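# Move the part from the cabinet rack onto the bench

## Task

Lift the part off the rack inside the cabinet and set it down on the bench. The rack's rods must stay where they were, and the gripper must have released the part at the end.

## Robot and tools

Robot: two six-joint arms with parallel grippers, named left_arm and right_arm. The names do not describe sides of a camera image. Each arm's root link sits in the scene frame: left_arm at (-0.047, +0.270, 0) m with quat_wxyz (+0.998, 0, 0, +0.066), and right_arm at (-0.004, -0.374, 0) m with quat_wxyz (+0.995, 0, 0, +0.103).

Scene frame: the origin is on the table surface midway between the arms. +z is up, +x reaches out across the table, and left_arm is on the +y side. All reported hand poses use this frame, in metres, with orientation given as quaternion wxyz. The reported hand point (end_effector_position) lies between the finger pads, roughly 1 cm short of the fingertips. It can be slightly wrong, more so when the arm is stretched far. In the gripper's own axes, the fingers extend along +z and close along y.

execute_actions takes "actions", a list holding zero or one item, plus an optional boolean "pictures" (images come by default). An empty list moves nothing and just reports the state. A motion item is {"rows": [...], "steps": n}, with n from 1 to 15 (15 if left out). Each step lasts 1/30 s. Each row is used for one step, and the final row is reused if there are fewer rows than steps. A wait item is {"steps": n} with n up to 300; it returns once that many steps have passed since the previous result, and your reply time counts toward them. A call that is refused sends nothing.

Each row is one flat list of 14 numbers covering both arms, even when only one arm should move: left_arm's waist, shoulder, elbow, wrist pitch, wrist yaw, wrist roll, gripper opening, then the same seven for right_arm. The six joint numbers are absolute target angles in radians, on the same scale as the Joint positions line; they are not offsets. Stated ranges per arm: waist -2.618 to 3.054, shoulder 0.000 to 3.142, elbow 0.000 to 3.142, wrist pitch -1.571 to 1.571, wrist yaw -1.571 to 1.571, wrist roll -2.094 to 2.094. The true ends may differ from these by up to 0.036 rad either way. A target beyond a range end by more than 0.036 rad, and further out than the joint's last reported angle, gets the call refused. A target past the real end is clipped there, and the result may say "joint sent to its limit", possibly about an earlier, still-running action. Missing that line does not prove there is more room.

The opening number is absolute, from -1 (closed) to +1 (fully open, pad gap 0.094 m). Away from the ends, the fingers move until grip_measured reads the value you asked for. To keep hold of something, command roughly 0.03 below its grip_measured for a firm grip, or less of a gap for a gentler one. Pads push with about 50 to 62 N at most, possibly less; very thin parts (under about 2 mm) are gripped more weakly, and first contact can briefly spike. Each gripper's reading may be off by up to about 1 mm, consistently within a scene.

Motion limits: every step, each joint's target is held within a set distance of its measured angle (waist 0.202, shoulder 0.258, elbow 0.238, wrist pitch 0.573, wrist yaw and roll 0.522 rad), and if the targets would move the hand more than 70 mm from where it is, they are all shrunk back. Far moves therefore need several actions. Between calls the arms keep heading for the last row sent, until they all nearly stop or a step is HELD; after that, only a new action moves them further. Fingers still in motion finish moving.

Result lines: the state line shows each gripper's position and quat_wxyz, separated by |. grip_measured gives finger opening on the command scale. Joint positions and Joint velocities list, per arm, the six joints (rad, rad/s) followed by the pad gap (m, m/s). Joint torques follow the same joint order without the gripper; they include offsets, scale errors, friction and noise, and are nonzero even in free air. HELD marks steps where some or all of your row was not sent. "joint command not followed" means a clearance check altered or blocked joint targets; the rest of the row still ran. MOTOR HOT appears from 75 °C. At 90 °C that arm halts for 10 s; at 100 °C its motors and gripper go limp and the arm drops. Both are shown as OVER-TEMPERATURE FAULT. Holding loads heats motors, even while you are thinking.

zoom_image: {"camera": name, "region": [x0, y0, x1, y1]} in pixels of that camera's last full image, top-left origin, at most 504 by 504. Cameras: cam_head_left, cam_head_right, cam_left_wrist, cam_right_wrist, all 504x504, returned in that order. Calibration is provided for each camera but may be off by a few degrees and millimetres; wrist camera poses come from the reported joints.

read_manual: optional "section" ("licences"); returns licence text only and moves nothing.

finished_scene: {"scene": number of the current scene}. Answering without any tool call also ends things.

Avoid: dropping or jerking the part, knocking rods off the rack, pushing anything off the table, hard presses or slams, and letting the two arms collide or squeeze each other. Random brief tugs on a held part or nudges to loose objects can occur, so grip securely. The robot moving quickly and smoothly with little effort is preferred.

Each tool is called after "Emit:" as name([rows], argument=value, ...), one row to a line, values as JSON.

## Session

Emit:
execute_actions(actions=[])

Scene clock: 0.00 s of 4320.00 s.
left_arm: end_effector_position=(+0.0392, +0.1557, +0.1276) grip_measured=+1.000 end_effector_quat_wxyz=(+0.017, -0.042, +0.999, -0.025) | right_arm: end_effector_position=(+0.1409, -0.0113, +0.2907) grip_measured=+1.000 end_effector_quat_wxyz=(-0.526, +0.807, +0.006, +0.268)
Joint positions: left_arm=[-1.067  1.005  0.9   -1.406 -0.001 -1.019  0.094] | right_arm=[ 1.044  1.109  0.913 -0.114  0.136 -2.006  0.094]
Joint velocities: left_arm=[-0.002  0.002 -0.012 -0.037  0.022 -0.037  0.   ] | right_arm=[ 0.002 -0.002 -0.002 -0.022 -0.037  0.022  0.   ]
Joint torques (N m, as the arm reports them, + toward a larger angle): no reading
camera_calibration (this result's frames):
cam_left_wrist: T_world_to_cam=[[0.222664, -0.974804, -0.0133203, 0.151543], [-0.83205, -0.197141, 0.518487, 0.0301375], [-0.50805, -0.104365, -0.854982, 0.271292], [0, 0, 0, 1]] pos_world=[0.129163, 0.18198, 0.218343]
cam_right_wrist: T_world_to_cam=[[-0.159229, 0.422965, 0.892046, -0.231915], [0.655728, -0.630159, 0.415837, -0.178123], [0.738015, 0.651153, -0.17701, 0.0382308], [0, 0, 0, 1]] pos_world=[0.0516579, -0.039048, 0.287717]

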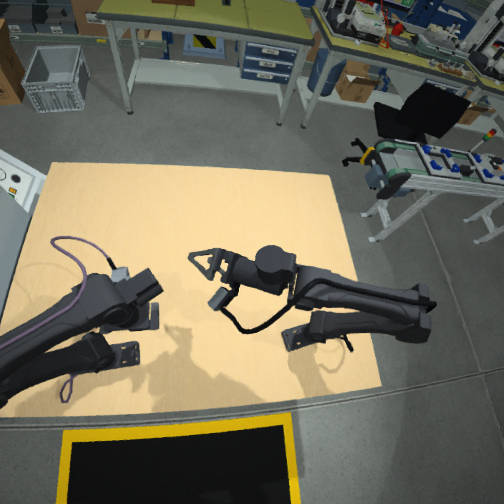

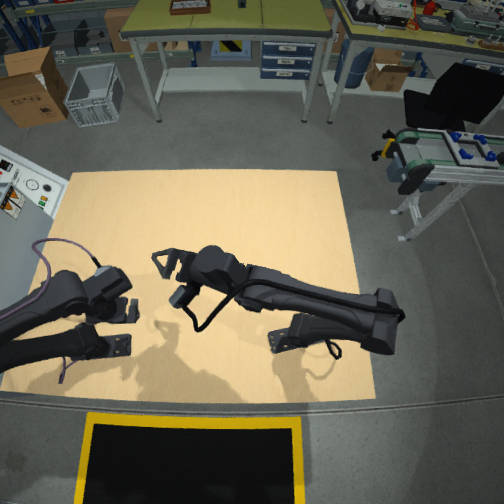

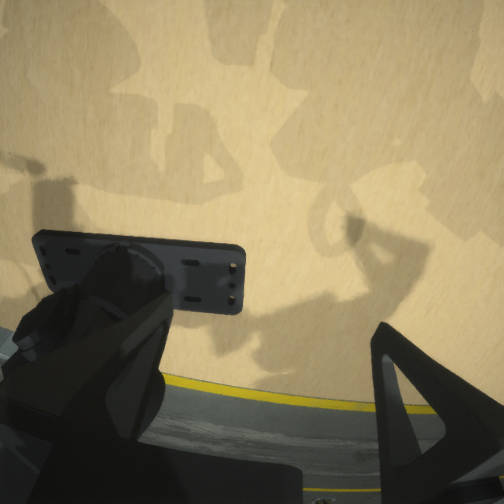

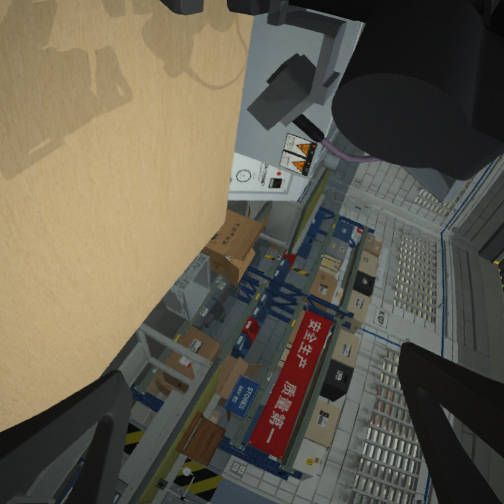

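Emit:
execute_actions([
  {"rows": [[1.44,1.005,0.9,-1.406,0,-0.5,1, 0.0,1.109,0.913,-0.114,0.136,-2.006,1]], "steps": 15},
], pictures=false)

Emit:
execute_actions([
  {"rows": [[1.44,1.6,2.03,-1.43,0,0,1, 0.0,1.109,0.913,-0.114,0.136,-2.006,1]], "steps": 15},
], pictures=false)

Emit:
execute_actions([
  {"steps": 45},
])

Scene clock: 3.17 s of 4320.00 s.
left_arm: end_effector_position=(+0.0964, +0.2919, +0.1277) grip_measured=+1.000 end_effector_quat_wxyz=(+0.032, -0.331, +0.943, -0.010) | right_arm: end_effector_position=(+0.3814, -0.3109, +0.2908) grip_measured=+1.000 end_effector_quat_wxyz=(-0.324, +0.705, -0.393, +0.494)
Joint positions: left_arm=[ 0.02   1.005  0.9   -1.399  0.007 -0.523  0.094] | right_arm=[ 0.02   1.109  0.913 -0.114  0.149 -2.006  0.094]
Joint velocities: left_arm=[ 2.142  0.002 -0.007  0.095 -0.051  0.066  0.   ] | right_arm=[-1.048  0.002  0.007  0.081  0.33  -0.037  0.   ]
Joint torques (N m, as the arm reports them, + toward a larger angle): left_arm=[-0.38 -1.34  6.86  0.1  -0.04  0.05] | right_arm=[ 2.94 -3.48  6.63  1.92 -0.52  0.02]
Steps of this call (steps 1 to 80: nothing new was sent; steps 81 to 95: all 15 steps of this action). Readings (joint positions):
81: left_arm=[-1.029 1.005 0.900 -1.406 0.011 -0.933] | right_arm=[1.017 1.109 0.913 -0.114 0.118 -2.006]
82: left_arm=[-0.955 1.005 0.900 -1.404 0.011 -0.847] | right_arm=[0.961 1.109 0.913 -0.114 0.111 -2.006]
84: left_arm=[-0.805 1.005 0.900 -1.401 0.011 -0.723] | right_arm=[0.815 1.109 0.913 -0.114 0.116 -2.006]
88: left_arm=[-0.505 1.005 0.900 -1.399 0.009 -0.593] | right_arm=[0.511 1.109 0.913 -0.114 0.127 -2.006]
95: the state above

Scene clock: 3.67 s of 4320.00 s.
left_arm: end_effector_position=(+0.1363, +0.5713, +0.2468) grip_measured=+1.000 end_effector_quat_wxyz=(+0.151, -0.502, +0.848, +0.075) | right_arm: end_effector_position=(+0.3830, -0.3214, +0.2908) grip_measured=+1.000 end_effector_quat_wxyz=(-0.318, +0.699, -0.402, +0.498)
Joint positions: left_arm=[ 0.895  1.641  1.805 -1.397  0.011 -0.043  0.094] | right_arm=[-0.009  1.109  0.913 -0.114  0.145 -2.006  0.094]
Joint velocities: left_arm=[ 1.394  0.007  1.477 -0.051 -0.051  0.022  0.   ] | right_arm=[ 0.002  0.007  0.017 -0.022 -0.022 -0.066  0.   ]
Joint torques (N m, as the arm reports them, + toward a larger angle): left_arm=[ 0.3  -8.66  8.73  0.36 -0.07  0.05] | right_arm=[ 0.61 -3.49  6.59  1.91 -0.07  0.  ]
Steps of this call (steps 1 to 15: all 15 steps of this action). Readings (joint positions):
1: left_arm=[0.095 1.044 0.936 -1.433 0.006 -0.440] | right_arm=[-0.004 1.109 0.913 -0.114 0.155 -2.006]
2: left_arm=[0.166 1.122 1.008 -1.468 0.007 -0.355] | right_arm=[-0.011 1.109 0.913 -0.114 0.157 -2.006]
4: left_arm=[0.292 1.291 1.161 -1.461 0.009 -0.242] | right_arm=[-0.009 1.109 0.913 -0.114 0.152 -2.006]
8: left_arm=[0.523 1.572 1.439 -1.426 0.014 -0.115] | right_arm=[-0.009 1.109 0.913 -0.114 0.147 -2.006]
15: the state above

Scene clock: 5.17 s of 4320.00 s.
left_arm: end_effector_position=(-0.0541, +0.6325, +0.3233) grip_measured=+1.000 end_effector_quat_wxyz=(+0.191, -0.687, +0.672, +0.199) | right_arm: end_effector_position=(+0.3830, -0.3213, +0.2908) grip_measured=+1.000 end_effector_quat_wxyz=(-0.318, +0.700, -0.402, +0.498)
Joint positions: left_arm=[ 1.45   1.606  2.01  -1.417 -0.01  -0.006  0.094] | right_arm=[-0.009  1.109  0.913 -0.114  0.145 -2.006  0.094]
Joint velocities: left_arm=[-0.002 -0.017 -0.017 -0.007 -0.081 -0.022  0.   ] | right_arm=[ 0.007  0.002 -0.002 -0.022  0.007 -0.081  0.   ]
Joint torques (N m, as the arm reports them, + toward a larger angle): left_arm=[-0.79 -6.43  8.24  0.79  0.06  0.06] | right_arm=[ 0.61 -3.52  6.61  1.91 -0.08  0.01]
Steps of this call (steps 1 to 30: the robot went on to your last target; steps 31 to 45: nothing new was sent). Readings (joint positions):
1: left_arm=[0.945 1.640 1.856 -1.396 0.011 -0.038] | right_arm=[-0.009 1.109 0.913 -0.114 0.145 -2.006]
2: left_arm=[0.998 1.639 1.902 -1.394 0.011 -0.033] | right_arm=[-0.009 1.109 0.913 -0.114 0.145 -2.006]
4: left_arm=[1.119 1.627 1.969 -1.388 0.012 -0.024] | right_arm=[-0.009 1.109 0.913 -0.114 0.145 -2.006]
8: left_arm=[1.393 1.606 2.010 -1.386 0.003 -0.015] | right_arm=[-0.009 1.109 0.913 -0.114 0.145 -2.006]
45: the state above
All arms were judged still, so your last target was given up. Only a new action makes them travel on or press farther. Fingers that are still opening or closing keep moving.
camera_calibration (this result's frames):
cam_left_wrist: T_world_to_cam=[[0.984392, 0.17565, 0.010934, -0.0546253], [0.175454, -0.984343, 0.0168566, 0.659577], [0.0137237, -0.0146751, -0.999798, 0.459277], [0, 0, 0, 1]] pos_world=[-0.0682559, 0.665585, 0.448663]
cam_right_wrist: T_world_to_cam=[[0.290991, 0.347668, 0.89132, -0.258721], [-0.230123, -0.878849, 0.417932, -0.273513], [0.928638, -0.326727, -0.175731, -0.326222], [0, 0, 0, 1]] pos_world=[0.315286, -0.257013, 0.287586]

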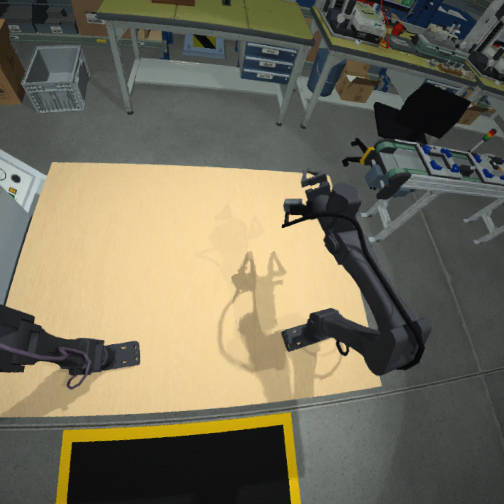

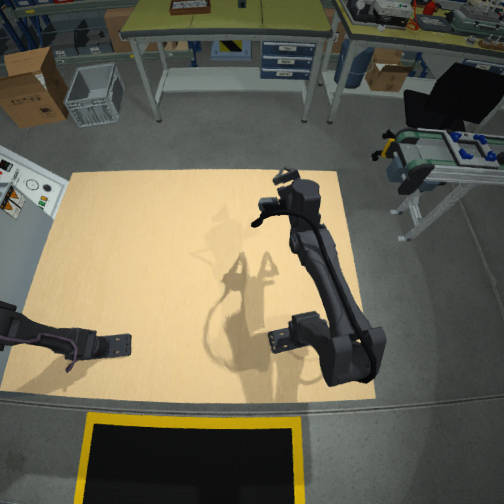

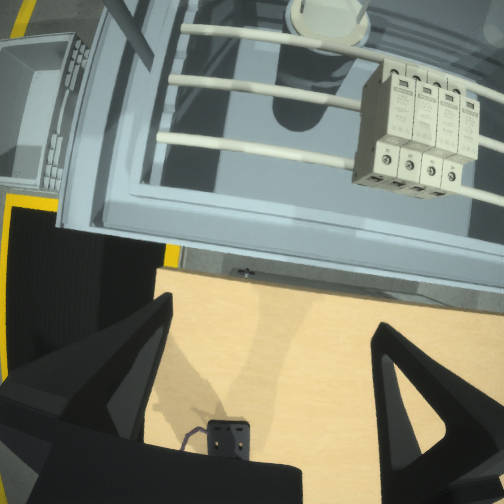

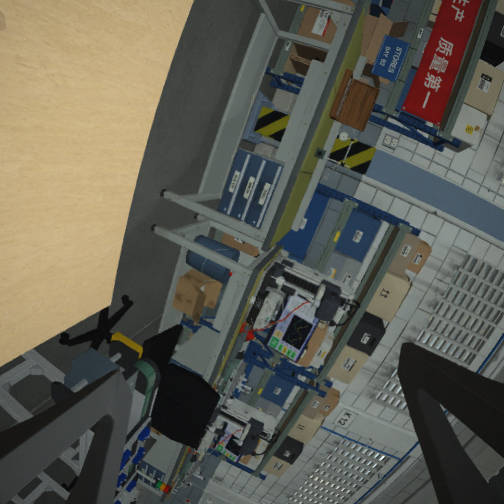

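Emit:
execute_actions([
  {"rows": [[1.205,1.86,2.085,-1.0,-0.16,-0.165,1, 0.0,1.109,0.913,-0.114,0.136,-2.006,1]], "steps": 15},
], pictures=false)

Emit:
execute_actions([
  {"steps": 20},
])

Scene clock: 14.03 s of 4320.00 s.
left_arm: end_effector_position=(+0.0469, +0.7563, +0.2815) grip_measured=+1.000 end_effector_quat_wxyz=(+0.252, -0.648, +0.675, +0.245) | right_arm: end_effector_position=(+0.3830, -0.3213, +0.2908) grip_measured=+1.000 end_effector_quat_wxyz=(-0.318, +0.700, -0.402, +0.498)
Joint positions: left_arm=[ 1.197  1.889  2.056 -1.031 -0.135 -0.15   0.094] | right_arm=[-0.009  1.109  0.913 -0.114  0.145 -2.006  0.094]
Joint velocities: left_arm=[ 0.007 -0.193 -0.017  0.212 -0.095 -0.081  0.   ] | right_arm=[-0.002 -0.002 -0.007  0.022  0.051 -0.037  0.   ]
Joint torques (N m, as the arm reports them, + toward a larger angle): left_arm=[  0.49 -10.66  10.12   1.08  -0.17  -0.06] | right_arm=[ 0.64 -3.48  6.63  1.92 -0.06  0.01]
Steps of this call (steps 1 to 90: nothing new was sent; then 5.37 s passed at rest; steps 91 to 105: all 15 steps of this action). Readings (joint positions):
91: left_arm=[1.438 1.618 2.015 -1.405 -0.026 -0.019] | right_arm=[-0.009 1.109 0.913 -0.114 0.145 -2.006]
92: left_arm=[1.415 1.637 2.028 -1.373 -0.044 -0.034] | right_arm=[-0.009 1.109 0.913 -0.114 0.145 -2.006]
94: left_arm=[1.349 1.698 2.046 -1.288 -0.069 -0.061] | right_arm=[-0.009 1.109 0.913 -0.114 0.145 -2.006]
98: left_arm=[1.227 1.840 2.056 -1.116 -0.108 -0.114] | right_arm=[-0.009 1.109 0.913 -0.114 0.145 -2.006]
105: the state above

Scene clock: 14.70 s of 4320.00 s.
left_arm: end_effector_position=(+0.0454, +0.7580, +0.2967) grip_measured=+1.000 end_effector_quat_wxyz=(+0.270, -0.648, +0.663, +0.260) | right_arm: end_effector_position=(+0.3830, -0.3213, +0.2908) grip_measured=+1.000 end_effector_quat_wxyz=(-0.318, +0.700, -0.402, +0.498)
Joint positions: left_arm=[ 1.197  1.867  2.056 -1.003 -0.145 -0.16   0.094] | right_arm=[-0.009  1.109  0.913 -0.114  0.145 -2.006  0.094]
Joint velocities: left_arm=[-0.007 -0.007 -0.007 -0.007 -0.022  0.066  0.   ] | right_arm=[ 0.002 -0.012 -0.002 -0.022  0.022 -0.081  0.   ]
Joint torques (N m, as the arm reports them, + toward a larger angle): left_arm=[ 0.51 -9.67 10.09  1.15 -0.2  -0.06] | right_arm=[ 0.61 -3.5   6.6   1.92 -0.07  0.01]
Steps of this call (steps 1 to 20: the robot went on to your last target). Readings (joint positions):
1: left_arm=[1.197 1.883 2.056 -1.024 -0.137 -0.152] | right_arm=[-0.009 1.109 0.913 -0.114 0.145 -2.006]
2: left_arm=[1.197 1.877 2.056 -1.019 -0.139 -0.154] | right_arm=[-0.009 1.109 0.913 -0.114 0.145 -2.006]
4: left_arm=[1.197 1.870 2.056 -1.011 -0.141 -0.156] | right_arm=[-0.009 1.109 0.913 -0.114 0.145 -2.006]
8: left_arm=[1.197 1.867 2.056 -1.004 -0.144 -0.159] | right_arm=[-0.009 1.109 0.913 -0.114 0.145 -2.006]
20: the state above
camera_calibration (this result's frames):
cam_left_wrist: T_world_to_cam=[[0.991153, 0.121646, 0.0530817, -0.146225], [0.129536, -0.97374, -0.187221, 0.820735], [0.0289131, 0.19244, -0.980883, 0.269893], [0, 0, 0, 1]] pos_world=[0.0308129, 0.765031, 0.426154]
cam_right_wrist: T_world_to_cam=[[0.290991, 0.347668, 0.89132, -0.258721], [-0.230123, -0.878849, 0.417932, -0.273513], [0.928638, -0.326727, -0.175731, -0.326222], [0, 0, 0, 1]] pos_world=[0.315286, -0.257013, 0.287586]

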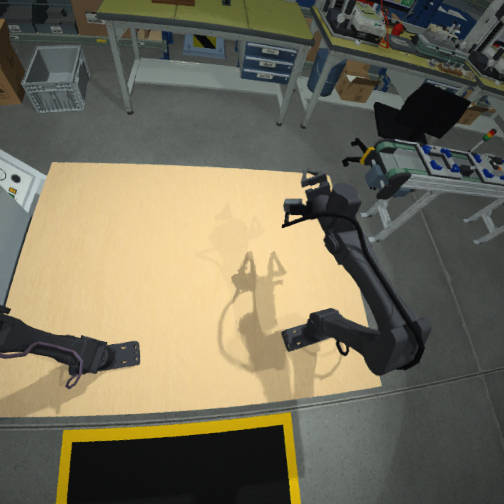

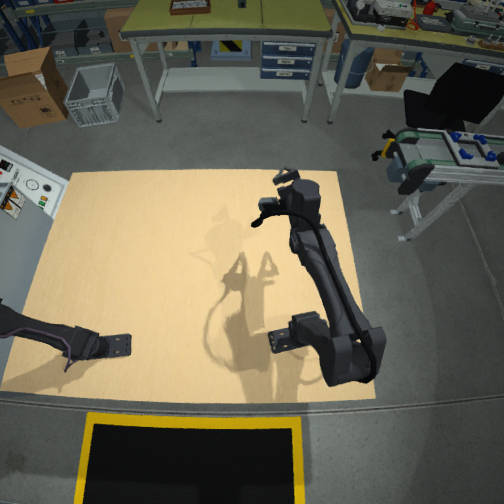

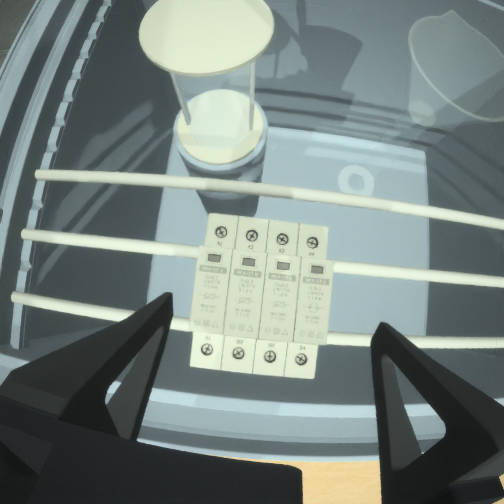

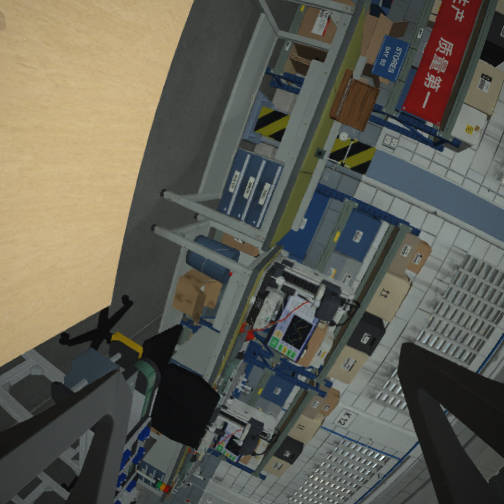

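Emit:
execute_actions([
  {"rows": [
[1.212,1.86,2.085,-1.0,-0.16,-0.17,1, 0.0,1.109,0.913,-0.114,0.136,-2.006,1],
[1.218,1.86,2.085,-1.0,-0.16,-0.17,1, 0.0,1.109,0.913,-0.114,0.136,-2.006,1],
[1.218,1.86,2.07,-0.99,-0.16,-0.17,1, 0.0,1.109,0.913,-0.114,0.136,-2.006,1],
[1.218,1.86,2.05,-0.975,-0.16,-0.17,1, 0.0,1.109,0.913,-0.114,0.136,-2.006,1],
[1.218,1.86,2.03,-0.96,-0.16,-0.17,1, 0.0,1.109,0.913,-0.114,0.136,-2.006,1],
[1.218,1.861,2.01,-0.94,-0.16,-0.17,1, 0.0,1.109,0.913,-0.114,0.136,-2.006,1],
[1.218,1.861,1.99,-0.925,-0.16,-0.17,1, 0.0,1.109,0.913,-0.114,0.136,-2.006,1],
[1.218,1.862,1.97,-0.91,-0.16,-0.17,1, 0.0,1.109,0.913,-0.114,0.136,-2.006,1],
[1.218,1.862,1.95,-0.89,-0.16,-0.17,1, 0.0,1.109,0.913,-0.114,0.136,-2.006,1],
[1.218,1.863,1.93,-0.875,-0.16,-0.17,1, 0.0,1.109,0.913,-0.114,0.136,-2.006,1],
[1.218,1.863,1.91,-0.86,-0.16,-0.17,1, 0.0,1.109,0.913,-0.114,0.136,-2.006,1],
[1.218,1.864,1.89,-0.84,-0.16,-0.17,1, 0.0,1.109,0.913,-0.114,0.136,-2.006,1],
[1.218,1.864,1.87,-0.82,-0.16,-0.17,1, 0.0,1.109,0.913,-0.114,0.136,-2.006,1],
[1.218,1.865,1.85,-0.805,-0.16,-0.17,1, 0.0,1.109,0.913,-0.114,0.136,-2.006,1],
[1.218,1.865,1.835,-0.79,-0.16,-0.17,1, 0.0,1.109,0.913,-0.114,0.136,-2.006,1]
], "steps": 15},
], pictures=false)

Emit:
execute_actions([
  {"steps": 15},
])

Scene clock: 21.57 s of 4320.00 s.
left_arm: end_effector_position=(+0.0420, +0.7682, +0.2533) grip_measured=+1.000 end_effector_quat_wxyz=(+0.260, -0.656, +0.661, +0.256) | right_arm: end_effector_position=(+0.3830, -0.3213, +0.2908) grip_measured=+1.000 end_effector_quat_wxyz=(-0.318, +0.700, -0.402, +0.498)
Joint positions: left_arm=[ 1.208  1.863  1.882 -0.854 -0.147 -0.165  0.094] | right_arm=[-0.009  1.109  0.913 -0.114  0.145 -2.006  0.094]
Joint velocities: left_arm=[-0.002 -0.012 -0.574  0.374 -0.051  0.037  0.   ] | right_arm=[ 0.017 -0.012 -0.007 -0.051 -0.022 -0.022  0.   ]
Joint torques (N m, as the arm reports them, + toward a larger angle): left_arm=[ 0.66 -9.12  6.89  1.2  -0.19 -0.07] | right_arm=[ 0.61 -3.52  6.63  1.91 -0.09  0.01]
Steps of this call (steps 1 to 15: the robot went on to your last target; steps 16 to 90: nothing new was sent; then 3.37 s passed at rest; steps 91 to 105: all 15 steps of this action). Readings (joint positions):
91: left_arm=[1.197 1.867 2.056 -1.003 -0.145 -0.161] | right_arm=[-0.009 1.109 0.913 -0.114 0.145 -2.006]
92: left_arm=[1.198 1.867 2.056 -1.003 -0.145 -0.162] | right_arm=[-0.009 1.109 0.913 -0.114 0.145 -2.006]
94: left_arm=[1.202 1.867 2.056 -0.999 -0.145 -0.163] | right_arm=[-0.009 1.109 0.913 -0.114 0.145 -2.006]
98: left_arm=[1.208 1.864 2.028 -0.953 -0.147 -0.164] | right_arm=[-0.009 1.109 0.913 -0.114 0.145 -2.006]
105: the state above

Scene clock: 22.07 s of 4320.00 s.
left_arm: end_effector_position=(+0.0436, +0.7754, +0.2454) grip_measured=+1.000 end_effector_quat_wxyz=(+0.267, -0.654, +0.658, +0.260) | right_arm: end_effector_position=(+0.3830, -0.3213, +0.2908) grip_measured=+1.000 end_effector_quat_wxyz=(-0.318, +0.700, -0.402, +0.498)
Joint positions: left_arm=[ 1.208  1.87   1.848 -0.796 -0.147 -0.165  0.094] | right_arm=[-0.009  1.109  0.913 -0.114  0.145 -2.006  0.094]
Joint velocities: left_arm=[ 0.002 -0.007 -0.007  0.022 -0.037 -0.007  0.   ] | right_arm=[-0.022 -0.012 -0.007 -0.007  0.022 -0.022  0.   ]
Joint torques (N m, as the arm reports them, + toward a larger angle): left_arm=[ 0.68 -9.69  6.97  1.18 -0.18 -0.07] | right_arm=[ 0.62 -3.47  6.58  1.91 -0.08  0.01]
Steps of this call (steps 1 to 15: the robot went on to your last target). Readings (joint positions):
1: left_arm=[1.208 1.864 1.866 -0.845 -0.147 -0.165] | right_arm=[-0.009 1.109 0.913 -0.114 0.145 -2.006]
2: left_arm=[1.208 1.866 1.856 -0.839 -0.147 -0.165] | right_arm=[-0.009 1.109 0.913 -0.114 0.145 -2.006]
4: left_arm=[1.208 1.869 1.848 -0.829 -0.147 -0.165] | right_arm=[-0.009 1.109 0.913 -0.114 0.145 -2.006]
8: left_arm=[1.208 1.870 1.848 -0.808 -0.147 -0.165] | right_arm=[-0.009 1.109 0.913 -0.114 0.145 -2.006]
15: the state above
camera_calibration (this result's frames):
cam_left_wrist: T_world_to_cam=[[0.989058, 0.137514, 0.0534222, -0.156149], [0.145087, -0.972266, -0.183434, 0.825545], [0.0267158, 0.189178, -0.981579, 0.219053], [0, 0, 0, 1]] pos_world=[0.0288117, 0.782682, 0.374792]
cam_right_wrist: T_world_to_cam=[[0.290991, 0.347668, 0.89132, -0.258721], [-0.230123, -0.878849, 0.417932, -0.273513], [0.928638, -0.326727, -0.175731, -0.326222], [0, 0, 0, 1]] pos_world=[0.315286, -0.257013, 0.287586]

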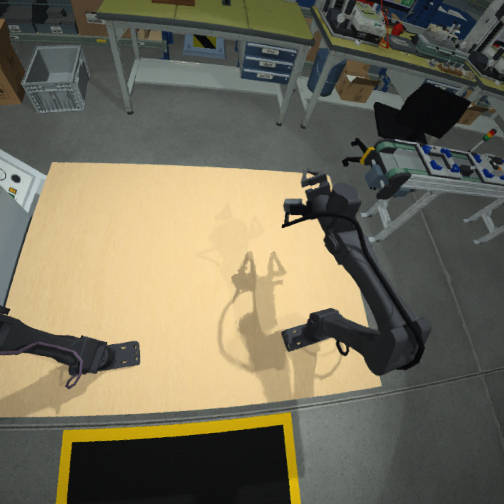

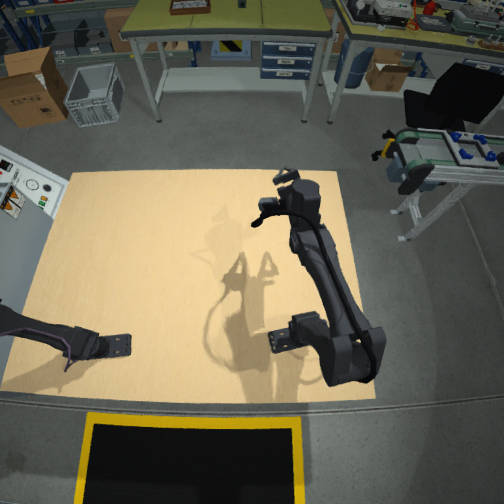

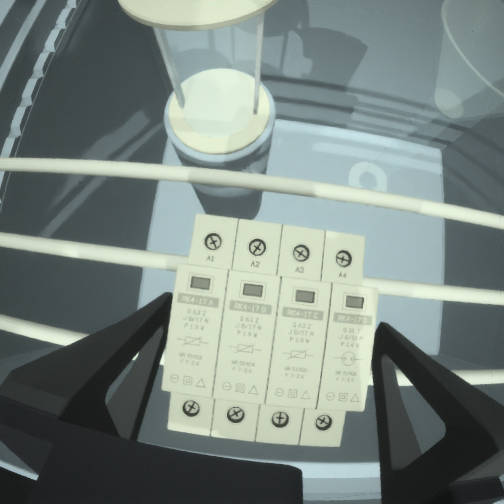

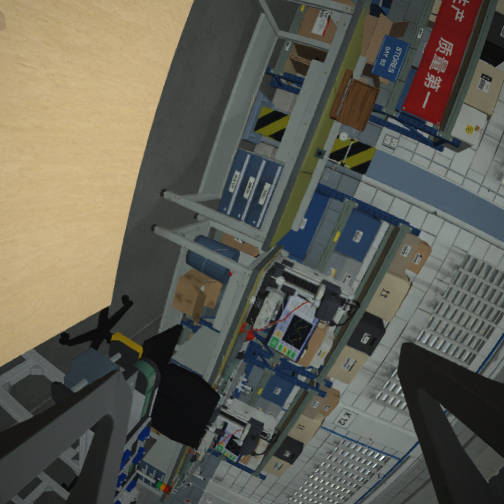

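Emit:
execute_actions([
  {"rows": [
[1.218,1.865,1.825,-0.79,-0.16,-0.17,1, 0.0,1.109,0.913,-0.114,0.136,-2.006,1],
[1.218,1.865,1.815,-0.79,-0.16,-0.17,1, 0.0,1.109,0.913,-0.114,0.136,-2.006,1],
[1.218,1.865,1.805,-0.79,-0.16,-0.17,1, 0.0,1.109,0.913,-0.114,0.136,-2.006,1]
], "steps": 15},
], pictures=false)

Scene clock: 24.33 s of 4320.00 s.
left_arm: end_effector_position=(+0.0432, +0.7737, +0.2366) grip_measured=+1.000 end_effector_quat_wxyz=(+0.261, -0.656, +0.661, +0.256) | right_arm: end_effector_position=(+0.3830, -0.3213, +0.2908) grip_measured=+1.000 end_effector_quat_wxyz=(-0.318, +0.700, -0.402, +0.498)
Joint positions: left_arm=[ 1.208  1.87   1.823 -0.788 -0.147 -0.166  0.094] | right_arm=[-0.009  1.109  0.913 -0.114  0.145 -2.006  0.094]
Joint velocities: left_arm=[ 0.007 -0.002 -0.007  0.081 -0.022  0.022  0.   ] | right_arm=[-0.012  0.002  0.002 -0.051 -0.037  0.022  0.   ]
Joint torques (N m, as the arm reports them, + toward a larger angle): left_arm=[ 0.71 -9.75  6.51  1.1  -0.18 -0.07] | right_arm=[ 0.61 -3.49  6.63  1.91 -0.07  0.01]
Steps of this call (steps 1 to 15: the robot went on to your last target; steps 16 to 53: nothing new was sent; steps 54 to 68: all 15 steps of this action). Readings (joint positions):
54: left_arm=[1.208 1.870 1.848 -0.793 -0.147 -0.166] | right_arm=[-0.009 1.109 0.913 -0.114 0.145 -2.006]
55: left_arm=[1.208 1.870 1.848 -0.793 -0.147 -0.166] | right_arm=[-0.009 1.109 0.913 -0.114 0.145 -2.006]
57: left_arm=[1.208 1.870 1.840 -0.789 -0.147 -0.166] | right_arm=[-0.009 1.109 0.913 -0.114 0.145 -2.006]
61: left_arm=[1.208 1.870 1.824 -0.788 -0.147 -0.166] | right_arm=[-0.009 1.109 0.913 -0.114 0.145 -2.006]
68: the state above

Emit:
execute_actions([
  {"rows": [
[1.218,1.865,1.805,-0.79,-0.16,-0.17,0.4, 0.0,1.109,0.913,-0.114,0.136,-2.006,1]
], "steps": 15},
])

Scene clock: 25.97 s of 4320.00 s.
left_arm: end_effector_position=(+0.0419, +0.7738, +0.2366) grip_measured=+0.520 end_effector_quat_wxyz=(+0.260, -0.657, +0.659, +0.257) | right_arm: end_effector_position=(+0.3830, -0.3213, +0.2908) grip_measured=+1.000 end_effector_quat_wxyz=(-0.318, +0.700, -0.402, +0.498)
Joint positions: left_arm=[ 1.209  1.87   1.823 -0.788 -0.15  -0.167  0.071] | right_arm=[-0.009  1.109  0.913 -0.114  0.145 -2.006  0.094]
Joint velocities: left_arm=[ 0.012 -0.002  0.007 -0.022 -0.022 -0.095  0.001] | right_arm=[ 0.002  0.002  0.002 -0.022 -0.007 -0.051  0.   ]
Joint torques (N m, as the arm reports them, + toward a larger angle): left_arm=[ 0.62 -9.81  6.47  1.09 -0.15 -0.05] | right_arm=[ 0.64 -3.49  6.62  1.91 -0.07  0.01]
Steps of this call (steps 1 to 15: the robot went on to your last target; steps 16 to 34: nothing new was sent; steps 35 to 49: all 15 steps of this action). Readings (joint positions):
35: left_arm=[1.208 1.870 1.823 -0.788 -0.147 -0.166] | right_arm=[-0.009 1.109 0.913 -0.114 0.145 -2.006]
36: left_arm=[1.208 1.870 1.823 -0.788 -0.154 -0.166] | right_arm=[-0.009 1.109 0.913 -0.114 0.145 -2.006]
38: left_arm=[1.209 1.870 1.823 -0.788 -0.150 -0.167] | right_arm=[-0.009 1.109 0.913 -0.114 0.145 -2.006]
42: left_arm=[1.209 1.870 1.823 -0.788 -0.150 -0.167] | right_arm=[-0.009 1.109 0.913 -0.114 0.145 -2.006]
49: the state above
camera_calibration (this result's frames):
cam_left_wrist: T_world_to_cam=[[0.988545, 0.143526, 0.0466734, -0.156779], [0.149411, -0.974345, -0.168308, 0.820464], [0.0213195, 0.173354, -0.984629, 0.223923], [0, 0, 0, 1]] pos_world=[0.0276237, 0.783099, 0.365889]
cam_right_wrist: T_world_to_cam=[[0.290991, 0.347668, 0.89132, -0.258721], [-0.230123, -0.878849, 0.417932, -0.273513], [0.928638, -0.326727, -0.175731, -0.326222], [0, 0, 0, 1]] pos_world=[0.315286, -0.257013, 0.287586]

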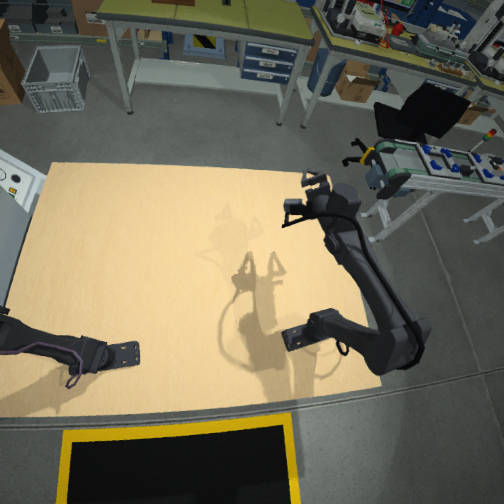

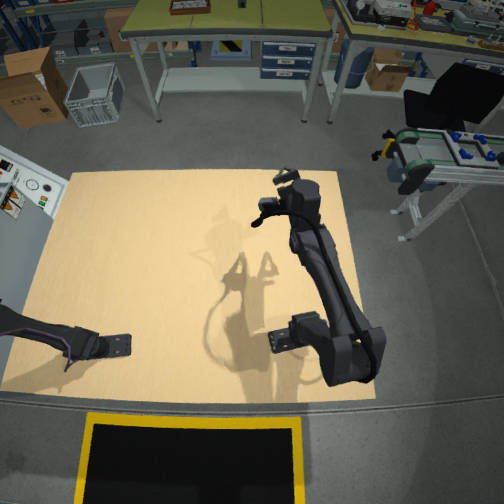

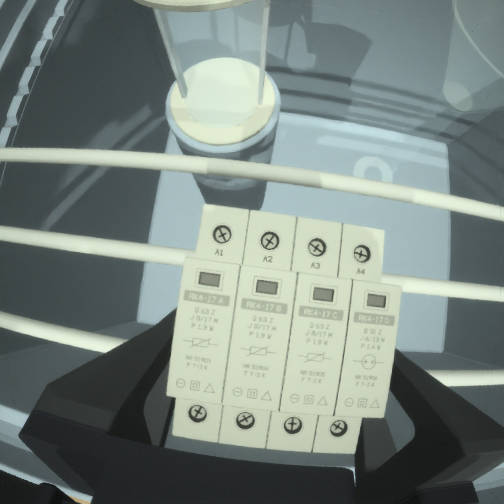

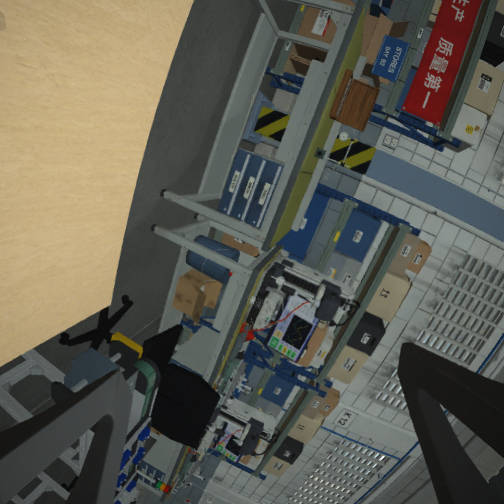

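Emit:
execute_actions([
  {"rows": [
[1.218,1.864,1.833,-0.811,-0.16,-0.17,0.45, 0.0,1.109,0.913,-0.114,0.136,-2.006,1],
[1.218,1.864,1.862,-0.833,-0.16,-0.17,0.45, 0.0,1.109,0.913,-0.114,0.136,-2.006,1],
[1.218,1.863,1.89,-0.854,-0.16,-0.17,0.45, 0.0,1.109,0.913,-0.114,0.136,-2.006,1],
[1.218,1.862,1.918,-0.875,-0.16,-0.17,0.45, 0.0,1.109,0.913,-0.114,0.136,-2.006,1],
[1.218,1.862,1.947,-0.897,-0.16,-0.17,0.45, 0.0,1.109,0.913,-0.114,0.136,-2.006,1],
[1.218,1.861,1.975,-0.918,-0.16,-0.17,0.45, 0.0,1.109,0.913,-0.114,0.136,-2.006,1],
[1.218,1.86,2.003,-0.939,-0.16,-0.17,0.45, 0.0,1.109,0.913,-0.114,0.136,-2.006,1],
[1.218,1.86,2.032,-0.961,-0.16,-0.17,0.45, 0.0,1.109,0.913,-0.114,0.136,-2.006,1],
[1.218,1.859,2.06,-0.982,-0.16,-0.17,0.45, 0.0,1.109,0.913,-0.114,0.136,-2.006,1],
[1.218,1.858,2.088,-1.003,-0.16,-0.17,0.45, 0.0,1.109,0.913,-0.114,0.136,-2.006,1],
[1.218,1.858,2.117,-1.025,-0.16,-0.17,0.45, 0.0,1.109,0.913,-0.114,0.136,-2.006,1],
[1.218,1.857,2.145,-1.046,-0.16,-0.17,0.45, 0.0,1.109,0.913,-0.114,0.136,-2.006,1],
[1.218,1.856,2.173,-1.067,-0.16,-0.17,0.45, 0.0,1.109,0.913,-0.114,0.136,-2.006,1],
[1.218,1.856,2.202,-1.089,-0.16,-0.17,0.45, 0.0,1.109,0.913,-0.114,0.136,-2.006,1],
[1.218,1.855,2.23,-1.11,-0.16,-0.17,0.45, 0.0,1.109,0.913,-0.114,0.136,-2.006,1]
], "steps": 15},
], pictures=false)

Emit:
execute_actions([
  {"rows": [
[1.218,1.84,2.23,-1.12,-0.16,-0.17,0.45, 0.0,1.109,0.913,-0.114,0.136,-2.006,1],
[1.218,1.825,2.23,-1.13,-0.16,-0.17,0.45, 0.0,1.109,0.913,-0.114,0.136,-2.006,1],
[1.218,1.81,2.23,-1.14,-0.16,-0.17,0.45, 0.0,1.109,0.913,-0.114,0.136,-2.006,1],
[1.218,1.79,2.23,-1.16,-0.16,-0.17,0.45, 0.0,1.109,0.913,-0.114,0.136,-2.006,1],
[1.218,1.77,2.23,-1.18,-0.16,-0.17,0.45, 0.0,1.109,0.913,-0.114,0.136,-2.006,1],
[1.218,1.75,2.23,-1.20,-0.16,-0.17,0.45, 0.0,1.109,0.913,-0.114,0.136,-2.006,1],
[1.218,1.73,2.23,-1.22,-0.16,-0.17,0.45, 0.0,1.109,0.913,-0.114,0.136,-2.006,1],
[1.20,1.71,2.23,-1.24,-0.16,-0.17,0.45, 0.0,1.109,0.913,-0.114,0.136,-2.006,1],
[1.17,1.69,2.23,-1.26,-0.16,-0.17,0.45, 0.0,1.109,0.913,-0.114,0.136,-2.006,1],
[1.13,1.67,2.23,-1.28,-0.16,-0.17,0.45, 0.0,1.109,0.913,-0.114,0.136,-2.006,1],
[1.09,1.65,2.23,-1.30,-0.16,-0.17,0.45, 0.0,1.109,0.913,-0.114,0.136,-2.006,1],
[1.04,1.65,2.23,-1.30,-0.16,-0.17,0.45, 0.0,1.109,0.913,-0.114,0.136,-2.006,1],
[0.99,1.65,2.23,-1.30,-0.16,-0.17,0.45, 0.0,1.109,0.913,-0.114,0.136,-2.006,1],
[0.94,1.65,2.23,-1.30,-0.16,-0.17,0.45, 0.0,1.109,0.913,-0.114,0.136,-2.006,1],
[0.89,1.65,2.23,-1.30,-0.16,-0.17,0.45, 0.0,1.109,0.913,-0.114,0.136,-2.006,1]
], "steps": 15},
], pictures=false)

Emit:
execute_actions([
  {"rows": [
[0.84,1.65,2.23,-1.30,-0.16,-0.17,0.45, 0.0,1.109,0.913,-0.114,0.136,-2.006,1],
[0.79,1.65,2.23,-1.30,-0.16,-0.17,0.45, 0.0,1.109,0.913,-0.114,0.136,-2.006,1],
[0.74,1.65,2.23,-1.30,-0.16,-0.17,0.45, 0.0,1.109,0.913,-0.114,0.136,-2.006,1],
[0.69,1.65,2.23,-1.30,-0.16,-0.17,0.45, 0.0,1.109,0.913,-0.114,0.136,-2.006,1],
[0.64,1.65,2.23,-1.30,-0.16,-0.17,0.45, 0.0,1.109,0.913,-0.114,0.136,-2.006,1],
[0.59,1.65,2.23,-1.30,-0.16,-0.17,0.45, 0.0,1.109,0.913,-0.114,0.136,-2.006,1],
[0.54,1.65,2.23,-1.30,-0.16,-0.17,0.45, 0.0,1.109,0.913,-0.114,0.136,-2.006,1],
[0.49,1.645,2.19,-1.27,-0.16,-0.17,0.45, 0.0,1.109,0.913,-0.114,0.136,-2.006,1],
[0.44,1.64,2.15,-1.23,-0.16,-0.17,0.45, 0.0,1.109,0.913,-0.114,0.136,-2.006,1],
[0.39,1.635,2.11,-1.19,-0.16,-0.17,0.45, 0.0,1.109,0.913,-0.114,0.136,-2.006,1],
[0.34,1.63,2.07,-1.16,-0.16,-0.17,0.45, 0.0,1.109,0.913,-0.114,0.136,-2.006,1],
[0.29,1.625,2.03,-1.12,-0.16,-0.17,0.45, 0.0,1.109,0.913,-0.114,0.136,-2.006,1],
[0.24,1.62,1.99,-1.09,-0.16,-0.17,0.45, 0.0,1.109,0.913,-0.114,0.136,-2.006,1],
[0.19,1.615,1.95,-1.05,-0.16,-0.17,0.45, 0.0,1.109,0.913,-0.114,0.136,-2.006,1],
[0.15,1.61,1.91,-1.02,-0.16,-0.17,0.45, 0.0,1.109,0.913,-0.114,0.136,-2.006,1]
], "steps": 15},
])

Scene clock: 39.27 s of 4320.00 s.
left_arm: end_effector_position=(+0.0376, +0.7553, +0.3016) grip_measured=+0.520 end_effector_quat_wxyz=(+0.258, -0.658, +0.660, +0.256) | right_arm: end_effector_position=(+0.3830, -0.3213, +0.2908) grip_measured=+1.000 end_effector_quat_wxyz=(-0.318, +0.700, -0.402, +0.498)
Joint positions: left_arm=[ 1.209  1.893  2.131 -1.079 -0.15  -0.169  0.071] | right_arm=[-0.009  1.109  0.913 -0.114  0.145 -2.006  0.094]
Joint velocities: left_arm=[-0.017 -0.012  0.862 -0.491  0.007  0.066 -0.001] | right_arm=[-0.007 -0.012 -0.007 -0.037 -0.051  0.022  0.   ]
Joint torques (N m, as the arm reports them, + toward a larger angle): left_arm=[  0.55 -11.99  11.27   1.48  -0.16  -0.03] | right_arm=[ 0.62 -3.5   6.65  1.9  -0.08  0.02]
Steps of this call (steps 1 to 15: the robot went on to your last target; steps 16 to 90: nothing new was sent; then 9.80 s passed at rest; steps 91 to 105: all 15 steps of this action). Readings (joint positions):
91: left_arm=[1.209 1.870 1.823 -0.789 -0.150 -0.167] | right_arm=[-0.009 1.109 0.913 -0.114 0.145 -2.006]
92: left_arm=[1.209 1.870 1.823 -0.789 -0.150 -0.168] | right_arm=[-0.009 1.109 0.913 -0.114 0.145 -2.006]
94: left_arm=[1.209 1.874 1.842 -0.813 -0.150 -0.169] | right_arm=[-0.009 1.109 0.913 -0.114 0.145 -2.006]
98: left_arm=[1.209 1.889 1.924 -0.925 -0.150 -0.169] | right_arm=[-0.009 1.109 0.913 -0.114 0.145 -2.006]
105: the state above

Scene clock: 39.77 s of 4320.00 s.
left_arm: end_effector_position=(+0.0932, +0.6448, +0.3776) grip_measured=+0.520 end_effector_quat_wxyz=(+0.291, -0.586, +0.715, +0.245) | right_arm: end_effector_position=(+0.3830, -0.3213, +0.2908) grip_measured=+1.000 end_effector_quat_wxyz=(-0.318, +0.700, -0.402, +0.498)
Joint positions: left_arm=[ 0.999  1.668  2.187 -1.325 -0.177 -0.169  0.071] | right_arm=[-0.009  1.109  0.913 -0.114  0.145 -2.006  0.094]
Joint velocities: left_arm=[-1.653 -0.144  0.129 -0.183 -0.007  0.037  0.001] | right_arm=[ 0.007 -0.017 -0.022  0.022 -0.037  0.007  0.   ]
Joint torques (N m, as the arm reports them, + toward a larger angle): left_arm=[-0.75 -7.08  9.41  1.57  0.07 -0.01] | right_arm=[ 0.62 -3.48  6.61  1.92 -0.08  0.01]
Steps of this call (steps 1 to 15: all 15 steps of this action). Readings (joint positions):
1: left_arm=[1.209 1.890 2.155 -1.092 -0.150 -0.169] | right_arm=[-0.009 1.109 0.913 -0.114 0.145 -2.006]
2: left_arm=[1.209 1.882 2.169 -1.101 -0.150 -0.169] | right_arm=[-0.009 1.109 0.913 -0.114 0.145 -2.006]
4: left_arm=[1.209 1.856 2.179 -1.125 -0.150 -0.169] | right_arm=[-0.009 1.109 0.913 -0.114 0.145 -2.006]
8: left_arm=[1.209 1.788 2.179 -1.206 -0.150 -0.169] | right_arm=[-0.009 1.109 0.913 -0.114 0.145 -2.006]
15: the state above

Scene clock: 40.27 s of 4320.00 s.
left_arm: end_effector_position=(+0.3306, +0.4452, +0.3374) grip_measured=+0.520 end_effector_quat_wxyz=(+0.349, -0.273, +0.890, +0.106) | right_arm: end_effector_position=(+0.3830, -0.3213, +0.2908) grip_measured=+1.000 end_effector_quat_wxyz=(-0.318, +0.700, -0.402, +0.498)
Joint positions: left_arm=[ 0.234  1.644  1.984 -1.177 -0.153 -0.169  0.071] | right_arm=[-0.009  1.109  0.913 -0.114  0.145 -2.006  0.094]
Joint velocities: left_arm=[-1.35  -0.022 -1.214  0.842 -0.007  0.066  0.001] | right_arm=[-0.002  0.012 -0.012 -0.022 -0.022  0.007  0.   ]
Joint torques (N m, as the arm reports them, + toward a larger angle): left_arm=[-0.21 -9.04  7.01  1.37 -0.14 -0.02] | right_arm=[ 0.6  -3.48  6.62  1.91 -0.07  0.01]
Steps of this call (steps 1 to 15: all 15 steps of this action). Readings (joint positions):
1: left_arm=[0.940 1.665 2.190 -1.328 -0.174 -0.169] | right_arm=[-0.009 1.109 0.913 -0.114 0.145 -2.006]
2: left_arm=[0.883 1.664 2.192 -1.328 -0.170 -0.169] | right_arm=[-0.009 1.109 0.913 -0.114 0.145 -2.006]
4: left_arm=[0.774 1.667 2.192 -1.330 -0.161 -0.169] | right_arm=[-0.009 1.109 0.913 -0.114 0.145 -2.006]
8: left_arm=[0.577 1.673 2.192 -1.336 -0.153 -0.169] | right_arm=[-0.009 1.109 0.913 -0.114 0.145 -2.006]
15: the state above
camera_calibration (this result's frames):
cam_left_wrist: T_world_to_cam=[[0.675616, -0.735836, 0.0456947, 0.0956169], [-0.72095, -0.672368, -0.167788, 0.627266], [0.154188, 0.0804169, -0.984763, 0.371544], [0, 0, 0, 1]] pos_world=[0.330339, 0.462233, 0.466761]
cam_right_wrist: T_world_to_cam=[[0.290991, 0.347668, 0.89132, -0.258721], [-0.230123, -0.878849, 0.417932, -0.273513], [0.928638, -0.326727, -0.175731, -0.326222], [0, 0, 0, 1]] pos_world=[0.315286, -0.257013, 0.287586]

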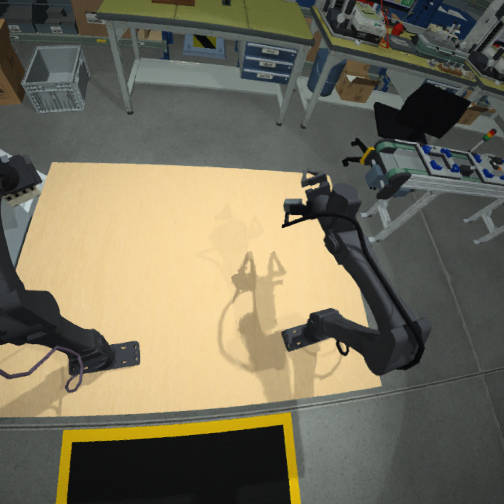

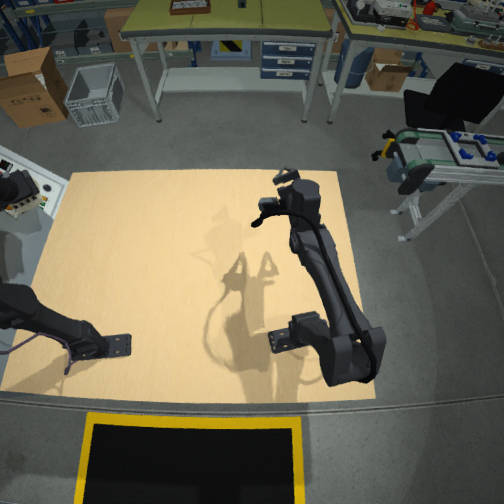

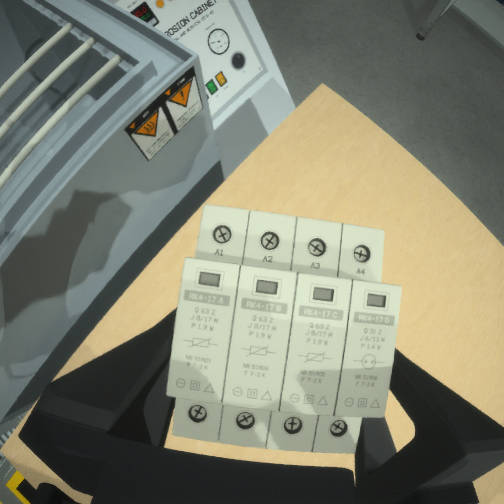

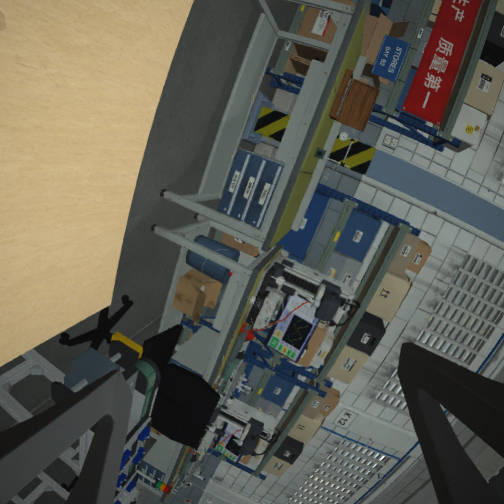

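Emit:
execute_actions([
  {"rows": [
[0.12,1.604,1.872,-0.987,-0.16,-0.17,0.45, 0.0,1.109,0.913,-0.114,0.136,-2.006,1],
[0.09,1.599,1.834,-0.954,-0.16,-0.17,0.45, 0.0,1.109,0.913,-0.114,0.136,-2.006,1],
[0.06,1.593,1.796,-0.921,-0.16,-0.17,0.45, 0.0,1.109,0.913,-0.114,0.136,-2.006,1],
[0.03,1.587,1.758,-0.888,-0.16,-0.17,0.45, 0.0,1.109,0.913,-0.114,0.136,-2.006,1],
[0.0,1.582,1.72,-0.855,-0.16,-0.17,0.45, 0.0,1.109,0.913,-0.114,0.136,-2.006,1],
[-0.03,1.576,1.682,-0.822,-0.16,-0.17,0.45, 0.0,1.109,0.913,-0.114,0.136,-2.006,1],
[-0.06,1.57,1.644,-0.789,-0.16,-0.17,0.45, 0.0,1.109,0.913,-0.114,0.136,-2.006,1],
[-0.09,1.565,1.606,-0.756,-0.16,-0.17,0.45, 0.0,1.109,0.913,-0.114,0.136,-2.006,1],
[-0.12,1.559,1.568,-0.723,-0.16,-0.17,0.45, 0.0,1.109,0.913,-0.114,0.136,-2.006,1],
[-0.15,1.553,1.53,-0.69,-0.16,-0.17,0.45, 0.0,1.109,0.913,-0.114,0.136,-2.006,1],
[-0.15,1.548,1.492,-0.657,-0.16,-0.17,0.45, 0.0,1.109,0.913,-0.114,0.136,-2.006,1],
[-0.15,1.542,1.454,-0.624,-0.16,-0.17,0.45, 0.0,1.109,0.913,-0.114,0.136,-2.006,1],
[-0.15,1.536,1.416,-0.591,-0.16,-0.17,0.45, 0.0,1.109,0.913,-0.114,0.136,-2.006,1],
[-0.15,1.531,1.378,-0.558,-0.16,-0.17,0.45, 0.0,1.109,0.913,-0.114,0.136,-2.006,1],
[-0.15,1.525,1.34,-0.525,-0.16,-0.17,0.45, 0.0,1.109,0.913,-0.114,0.136,-2.006,1]
], "steps": 15},
], pictures=false)

Emit:
execute_actions([
  {"rows": [
[-0.15,1.519,1.302,-0.492,-0.16,-0.17,0.45, 0.0,1.109,0.913,-0.114,0.136,-2.006,1],
[-0.15,1.514,1.264,-0.459,-0.16,-0.17,0.45, 0.0,1.109,0.913,-0.114,0.136,-2.006,1],
[-0.15,1.508,1.226,-0.426,-0.16,-0.17,0.45, 0.0,1.109,0.913,-0.114,0.136,-2.006,1],
[-0.15,1.502,1.188,-0.393,-0.16,-0.17,0.45, 0.0,1.109,0.913,-0.114,0.136,-2.006,1],
[-0.15,1.497,1.15,-0.36,-0.16,-0.17,0.45, 0.0,1.109,0.913,-0.114,0.136,-2.006,1],
[-0.15,1.491,1.112,-0.327,-0.16,-0.17,0.45, 0.0,1.109,0.913,-0.114,0.136,-2.006,1],
[-0.15,1.485,1.074,-0.294,-0.16,-0.17,0.45, 0.0,1.109,0.913,-0.114,0.136,-2.006,1],
[-0.15,1.48,1.036,-0.261,-0.16,-0.17,0.45, 0.0,1.109,0.913,-0.114,0.136,-2.006,1],
[-0.15,1.474,0.998,-0.228,-0.16,-0.17,0.45, 0.0,1.109,0.913,-0.114,0.136,-2.006,1],
[-0.15,1.468,0.96,-0.195,-0.16,-0.17,0.45, 0.0,1.109,0.913,-0.114,0.136,-2.006,1],
[-0.15,1.463,0.922,-0.162,-0.16,-0.17,0.45, 0.0,1.109,0.913,-0.114,0.136,-2.006,1],
[-0.15,1.457,0.884,-0.129,-0.16,-0.17,0.45, 0.0,1.109,0.913,-0.114,0.136,-2.006,1],
[-0.15,1.451,0.846,-0.096,-0.16,-0.17,0.45, 0.0,1.109,0.913,-0.114,0.136,-2.006,1],
[-0.15,1.446,0.808,-0.063,-0.16,-0.17,0.45, 0.0,1.109,0.913,-0.114,0.136,-2.006,1],
[-0.15,1.44,0.77,-0.03,-0.16,-0.17,0.45, 0.0,1.109,0.913,-0.114,0.136,-2.006,1]
], "steps": 15},
], pictures=false)

Emit:
execute_actions([
  {"steps": 20},
], pictures=false)

Scene clock: 47.20 s of 4320.00 s.
left_arm: end_effector_position=(+0.3809, +0.2798, +0.2003) grip_measured=+0.520 end_effector_quat_wxyz=(+0.329, -0.085, +0.940, +0.027) | right_arm: end_effector_position=(+0.3830, -0.3213, +0.2908) grip_measured=+1.000 end_effector_quat_wxyz=(-0.318, +0.700, -0.402, +0.498)
Joint positions: left_arm=[-0.165  1.583  1.392 -0.717 -0.128 -0.169  0.071] | right_arm=[-0.009  1.109  0.913 -0.114  0.145 -2.006  0.094]
Joint velocities: left_arm=[-0.007 -0.164 -1.126  0.799  0.007 -0.095 -0.001] | right_arm=[-0.017 -0.002 -0.002 -0.037 -0.037 -0.066  0.   ]
Joint torques (N m, as the arm reports them, + toward a larger angle): left_arm=[  1.04 -10.71   9.62   1.58  -0.35  -0.03] | right_arm=[ 0.63 -3.48  6.6   1.91 -0.07  0.02]
Steps of this call (steps 1 to 30: the robot went on to your last target; steps 31 to 90: nothing new was sent; then 3.43 s passed at rest; steps 91 to 105: all 15 steps of this action). Readings (joint positions):
91: left_arm=[0.140 1.644 1.885 -1.090 -0.137 -0.169] | right_arm=[-0.009 1.109 0.913 -0.114 0.145 -2.006]
92: left_arm=[0.135 1.639 1.872 -1.075 -0.142 -0.169] | right_arm=[-0.009 1.109 0.913 -0.114 0.145 -2.006]
94: left_arm=[0.105 1.623 1.821 -1.029 -0.157 -0.169] | right_arm=[-0.009 1.109 0.913 -0.114 0.145 -2.006]
98: left_arm=[-0.020 1.598 1.676 -0.921 -0.163 -0.169] | right_arm=[-0.009 1.109 0.913 -0.114 0.145 -2.006]
105: the state above

Scene clock: 47.70 s of 4320.00 s.
left_arm: end_effector_position=(+0.3380, +0.2847, +0.0884) grip_measured=+0.520 end_effector_quat_wxyz=(+0.339, -0.089, +0.936, +0.031) | right_arm: end_effector_position=(+0.3830, -0.3213, +0.2908) grip_measured=+1.000 end_effector_quat_wxyz=(-0.318, +0.700, -0.402, +0.498)
Joint positions: left_arm=[-0.16   1.486  0.83  -0.231 -0.136 -0.169  0.071] | right_arm=[-0.009  1.109  0.913 -0.114  0.145 -2.006  0.094]
Joint velocities: left_arm=[ 0.007 -0.164 -1.116  1.048 -0.081  0.037 -0.   ] | right_arm=[-0.012 -0.002  0.012  0.037  0.007  0.051  0.   ]
Joint torques (N m, as the arm reports them, + toward a larger angle): left_arm=[ 0.74 -8.43  8.33  1.54 -0.28 -0.04] | right_arm=[ 0.61 -3.5   6.62  1.92 -0.07  0.01]
Steps of this call (steps 1 to 15: all 15 steps of this action). Readings (joint positions):
1: left_arm=[-0.164 1.578 1.353 -0.688 -0.130 -0.169] | right_arm=[-0.009 1.109 0.913 -0.114 0.145 -2.006]
2: left_arm=[-0.162 1.571 1.315 -0.659 -0.131 -0.169] | right_arm=[-0.009 1.109 0.913 -0.114 0.145 -2.006]
4: left_arm=[-0.161 1.557 1.240 -0.598 -0.134 -0.169] | right_arm=[-0.009 1.109 0.913 -0.114 0.145 -2.006]
8: left_arm=[-0.160 1.527 1.093 -0.466 -0.136 -0.169] | right_arm=[-0.009 1.109 0.913 -0.114 0.145 -2.006]
15: the state above

Scene clock: 48.37 s of 4320.00 s.
left_arm: end_effector_position=(+0.3378, +0.2848, +0.0817) grip_measured=+0.520 end_effector_quat_wxyz=(+0.366, -0.091, +0.926, +0.028) | right_arm: end_effector_position=(+0.3830, -0.3213, +0.2908) grip_measured=+1.000 end_effector_quat_wxyz=(-0.318, +0.700, -0.402, +0.498)
Joint positions: left_arm=[-0.16   1.473  0.749 -0.106 -0.137 -0.169  0.071] | right_arm=[-0.009  1.109  0.913 -0.114  0.145 -2.006  0.094]
Joint velocities: left_arm=[-0.007 -0.007 -0.007 -0.037 -0.022 -0.007  0.   ] | right_arm=[-0.007 -0.002 -0.002  0.037  0.007 -0.081  0.   ]
Joint torques (N m, as the arm reports them, + toward a larger angle): left_arm=[ 0.7  -7.96  9.26  1.75 -0.27 -0.03] | right_arm=[ 0.62 -3.51  6.61  1.91 -0.07  0.01]
Steps of this call (steps 1 to 20: the robot went on to your last target). Readings (joint positions):
1: left_arm=[-0.160 1.483 0.798 -0.208 -0.136 -0.169] | right_arm=[-0.009 1.109 0.913 -0.114 0.145 -2.006]
2: left_arm=[-0.160 1.482 0.775 -0.197 -0.136 -0.169] | right_arm=[-0.009 1.109 0.913 -0.114 0.145 -2.006]
4: left_arm=[-0.160 1.482 0.752 -0.187 -0.136 -0.169] | right_arm=[-0.009 1.109 0.913 -0.114 0.145 -2.006]
8: left_arm=[-0.160 1.479 0.749 -0.150 -0.136 -0.169] | right_arm=[-0.009 1.109 0.913 -0.114 0.145 -2.006]
20: the state above

Emit:
execute_actions([
  {"rows": [
[-0.15,1.44,0.755,-0.015,-0.16,-0.17,0.45, 0.0,1.109,0.913,-0.114,0.136,-2.006,1],
[-0.15,1.44,0.74,0.0,-0.16,-0.17,0.45, 0.0,1.109,0.913,-0.114,0.136,-2.006,1],
[-0.15,1.44,0.725,0.015,-0.16,-0.17,0.45, 0.0,1.109,0.913,-0.114,0.136,-2.006,1],
[-0.15,1.44,0.71,0.03,-0.16,-0.17,0.45, 0.0,1.109,0.913,-0.114,0.136,-2.006,1],
[-0.15,1.44,0.695,0.045,-0.16,-0.17,0.45, 0.0,1.109,0.913,-0.114,0.136,-2.006,1],
[-0.15,1.44,0.68,0.06,-0.16,-0.17,0.45, 0.0,1.109,0.913,-0.114,0.136,-2.006,1],
[-0.15,1.44,0.665,0.075,-0.16,-0.17,0.45, 0.0,1.109,0.913,-0.114,0.136,-2.006,1],
[-0.15,1.44,0.65,0.09,-0.16,-0.17,0.45, 0.0,1.109,0.913,-0.114,0.136,-2.006,1],
[-0.15,1.44,0.635,0.105,-0.16,-0.17,0.45, 0.0,1.109,0.913,-0.114,0.136,-2.006,1],
[-0.15,1.44,0.62,0.12,-0.16,-0.17,0.45, 0.0,1.109,0.913,-0.114,0.136,-2.006,1],
[-0.15,1.44,0.61,0.13,-0.16,-0.17,0.45, 0.0,1.109,0.913,-0.114,0.136,-2.006,1]
], "steps": 15},
], pictures=false)

Emit:
execute_actions([
  {"steps": 12},
], pictures=false)

Scene clock: 52.70 s of 4320.00 s.
left_arm: end_effector_position=(+0.3160, +0.2858, +0.0488) grip_measured=+0.520 end_effector_quat_wxyz=(+0.360, -0.090, +0.928, +0.030) | right_arm: end_effector_position=(+0.3830, -0.3213, +0.2908) grip_measured=+1.000 end_effector_quat_wxyz=(-0.318, +0.700, -0.402, +0.498)
Joint positions: left_arm=[-0.16   1.472  0.603  0.028 -0.139 -0.168  0.071] | right_arm=[-0.009  1.109  0.913 -0.114  0.145 -2.006  0.094]
Joint velocities: left_arm=[-0.002 -0.002  0.007  0.183 -0.051 -0.007 -0.001] | right_arm=[ 0.007 -0.012  0.007 -0.051  0.037 -0.022  0.   ]
Joint torques (N m, as the arm reports them, + toward a larger angle): left_arm=[ 0.7  -7.55  7.56  1.74 -0.2  -0.04] | right_arm=[ 0.63 -3.49  6.65  1.91 -0.08  0.02]
Steps of this call (steps 1 to 15: the robot went on to your last target; steps 16 to 90: nothing new was sent; then 0.83 s passed at rest; steps 91 to 105: all 15 steps of this action). Readings (joint positions):
91: left_arm=[-0.160 1.473 0.749 -0.105 -0.137 -0.169] | right_arm=[-0.009 1.109 0.913 -0.114 0.145 -2.006]
92: left_arm=[-0.160 1.473 0.748 -0.101 -0.137 -0.169] | right_arm=[-0.009 1.109 0.913 -0.114 0.145 -2.006]
94: left_arm=[-0.160 1.473 0.736 -0.076 -0.137 -0.169] | right_arm=[-0.009 1.109 0.913 -0.114 0.145 -2.006]
98: left_arm=[-0.160 1.473 0.682 -0.021 -0.137 -0.169] | right_arm=[-0.009 1.109 0.913 -0.114 0.145 -2.006]
105: the state above

Scene clock: 53.10 s of 4320.00 s.
left_arm: end_effector_position=(+0.3205, +0.2858, +0.0529) grip_measured=+0.520 end_effector_quat_wxyz=(+0.372, -0.091, +0.923, +0.029) | right_arm: end_effector_position=(+0.3830, -0.3213, +0.2908) grip_measured=+1.000 end_effector_quat_wxyz=(-0.318, +0.700, -0.402, +0.498)
Joint positions: left_arm=[-0.16   1.472  0.603  0.053 -0.139 -0.168  0.071] | right_arm=[-0.009  1.109  0.913 -0.114  0.145 -2.006  0.094]
Joint velocities: left_arm=[-0.002  0.017  0.012  0.022 -0.007  0.007 -0.   ] | right_arm=[-0.012 -0.017 -0.002 -0.007 -0.022  0.007  0.   ]
Joint torques (N m, as the arm reports them, + toward a larger angle): left_arm=[ 0.67 -7.52  7.51  1.8  -0.25 -0.04] | right_arm=[ 0.61 -3.49  6.61  1.92 -0.07  0.01]
Steps of this call (steps 1 to 12: the robot went on to your last target). Readings (joint positions):
1: left_arm=[-0.160 1.472 0.603 0.035 -0.139 -0.168] | right_arm=[-0.009 1.109 0.913 -0.114 0.145 -2.006]
2: left_arm=[-0.160 1.472 0.603 0.040 -0.139 -0.168] | right_arm=[-0.009 1.109 0.913 -0.114 0.145 -2.006]
4: left_arm=[-0.160 1.472 0.603 0.047 -0.139 -0.168] | right_arm=[-0.009 1.109 0.913 -0.114 0.145 -2.006]
8: left_arm=[-0.160 1.472 0.603 0.052 -0.139 -0.168] | right_arm=[-0.009 1.109 0.913 -0.114 0.145 -2.006]
12: the state above


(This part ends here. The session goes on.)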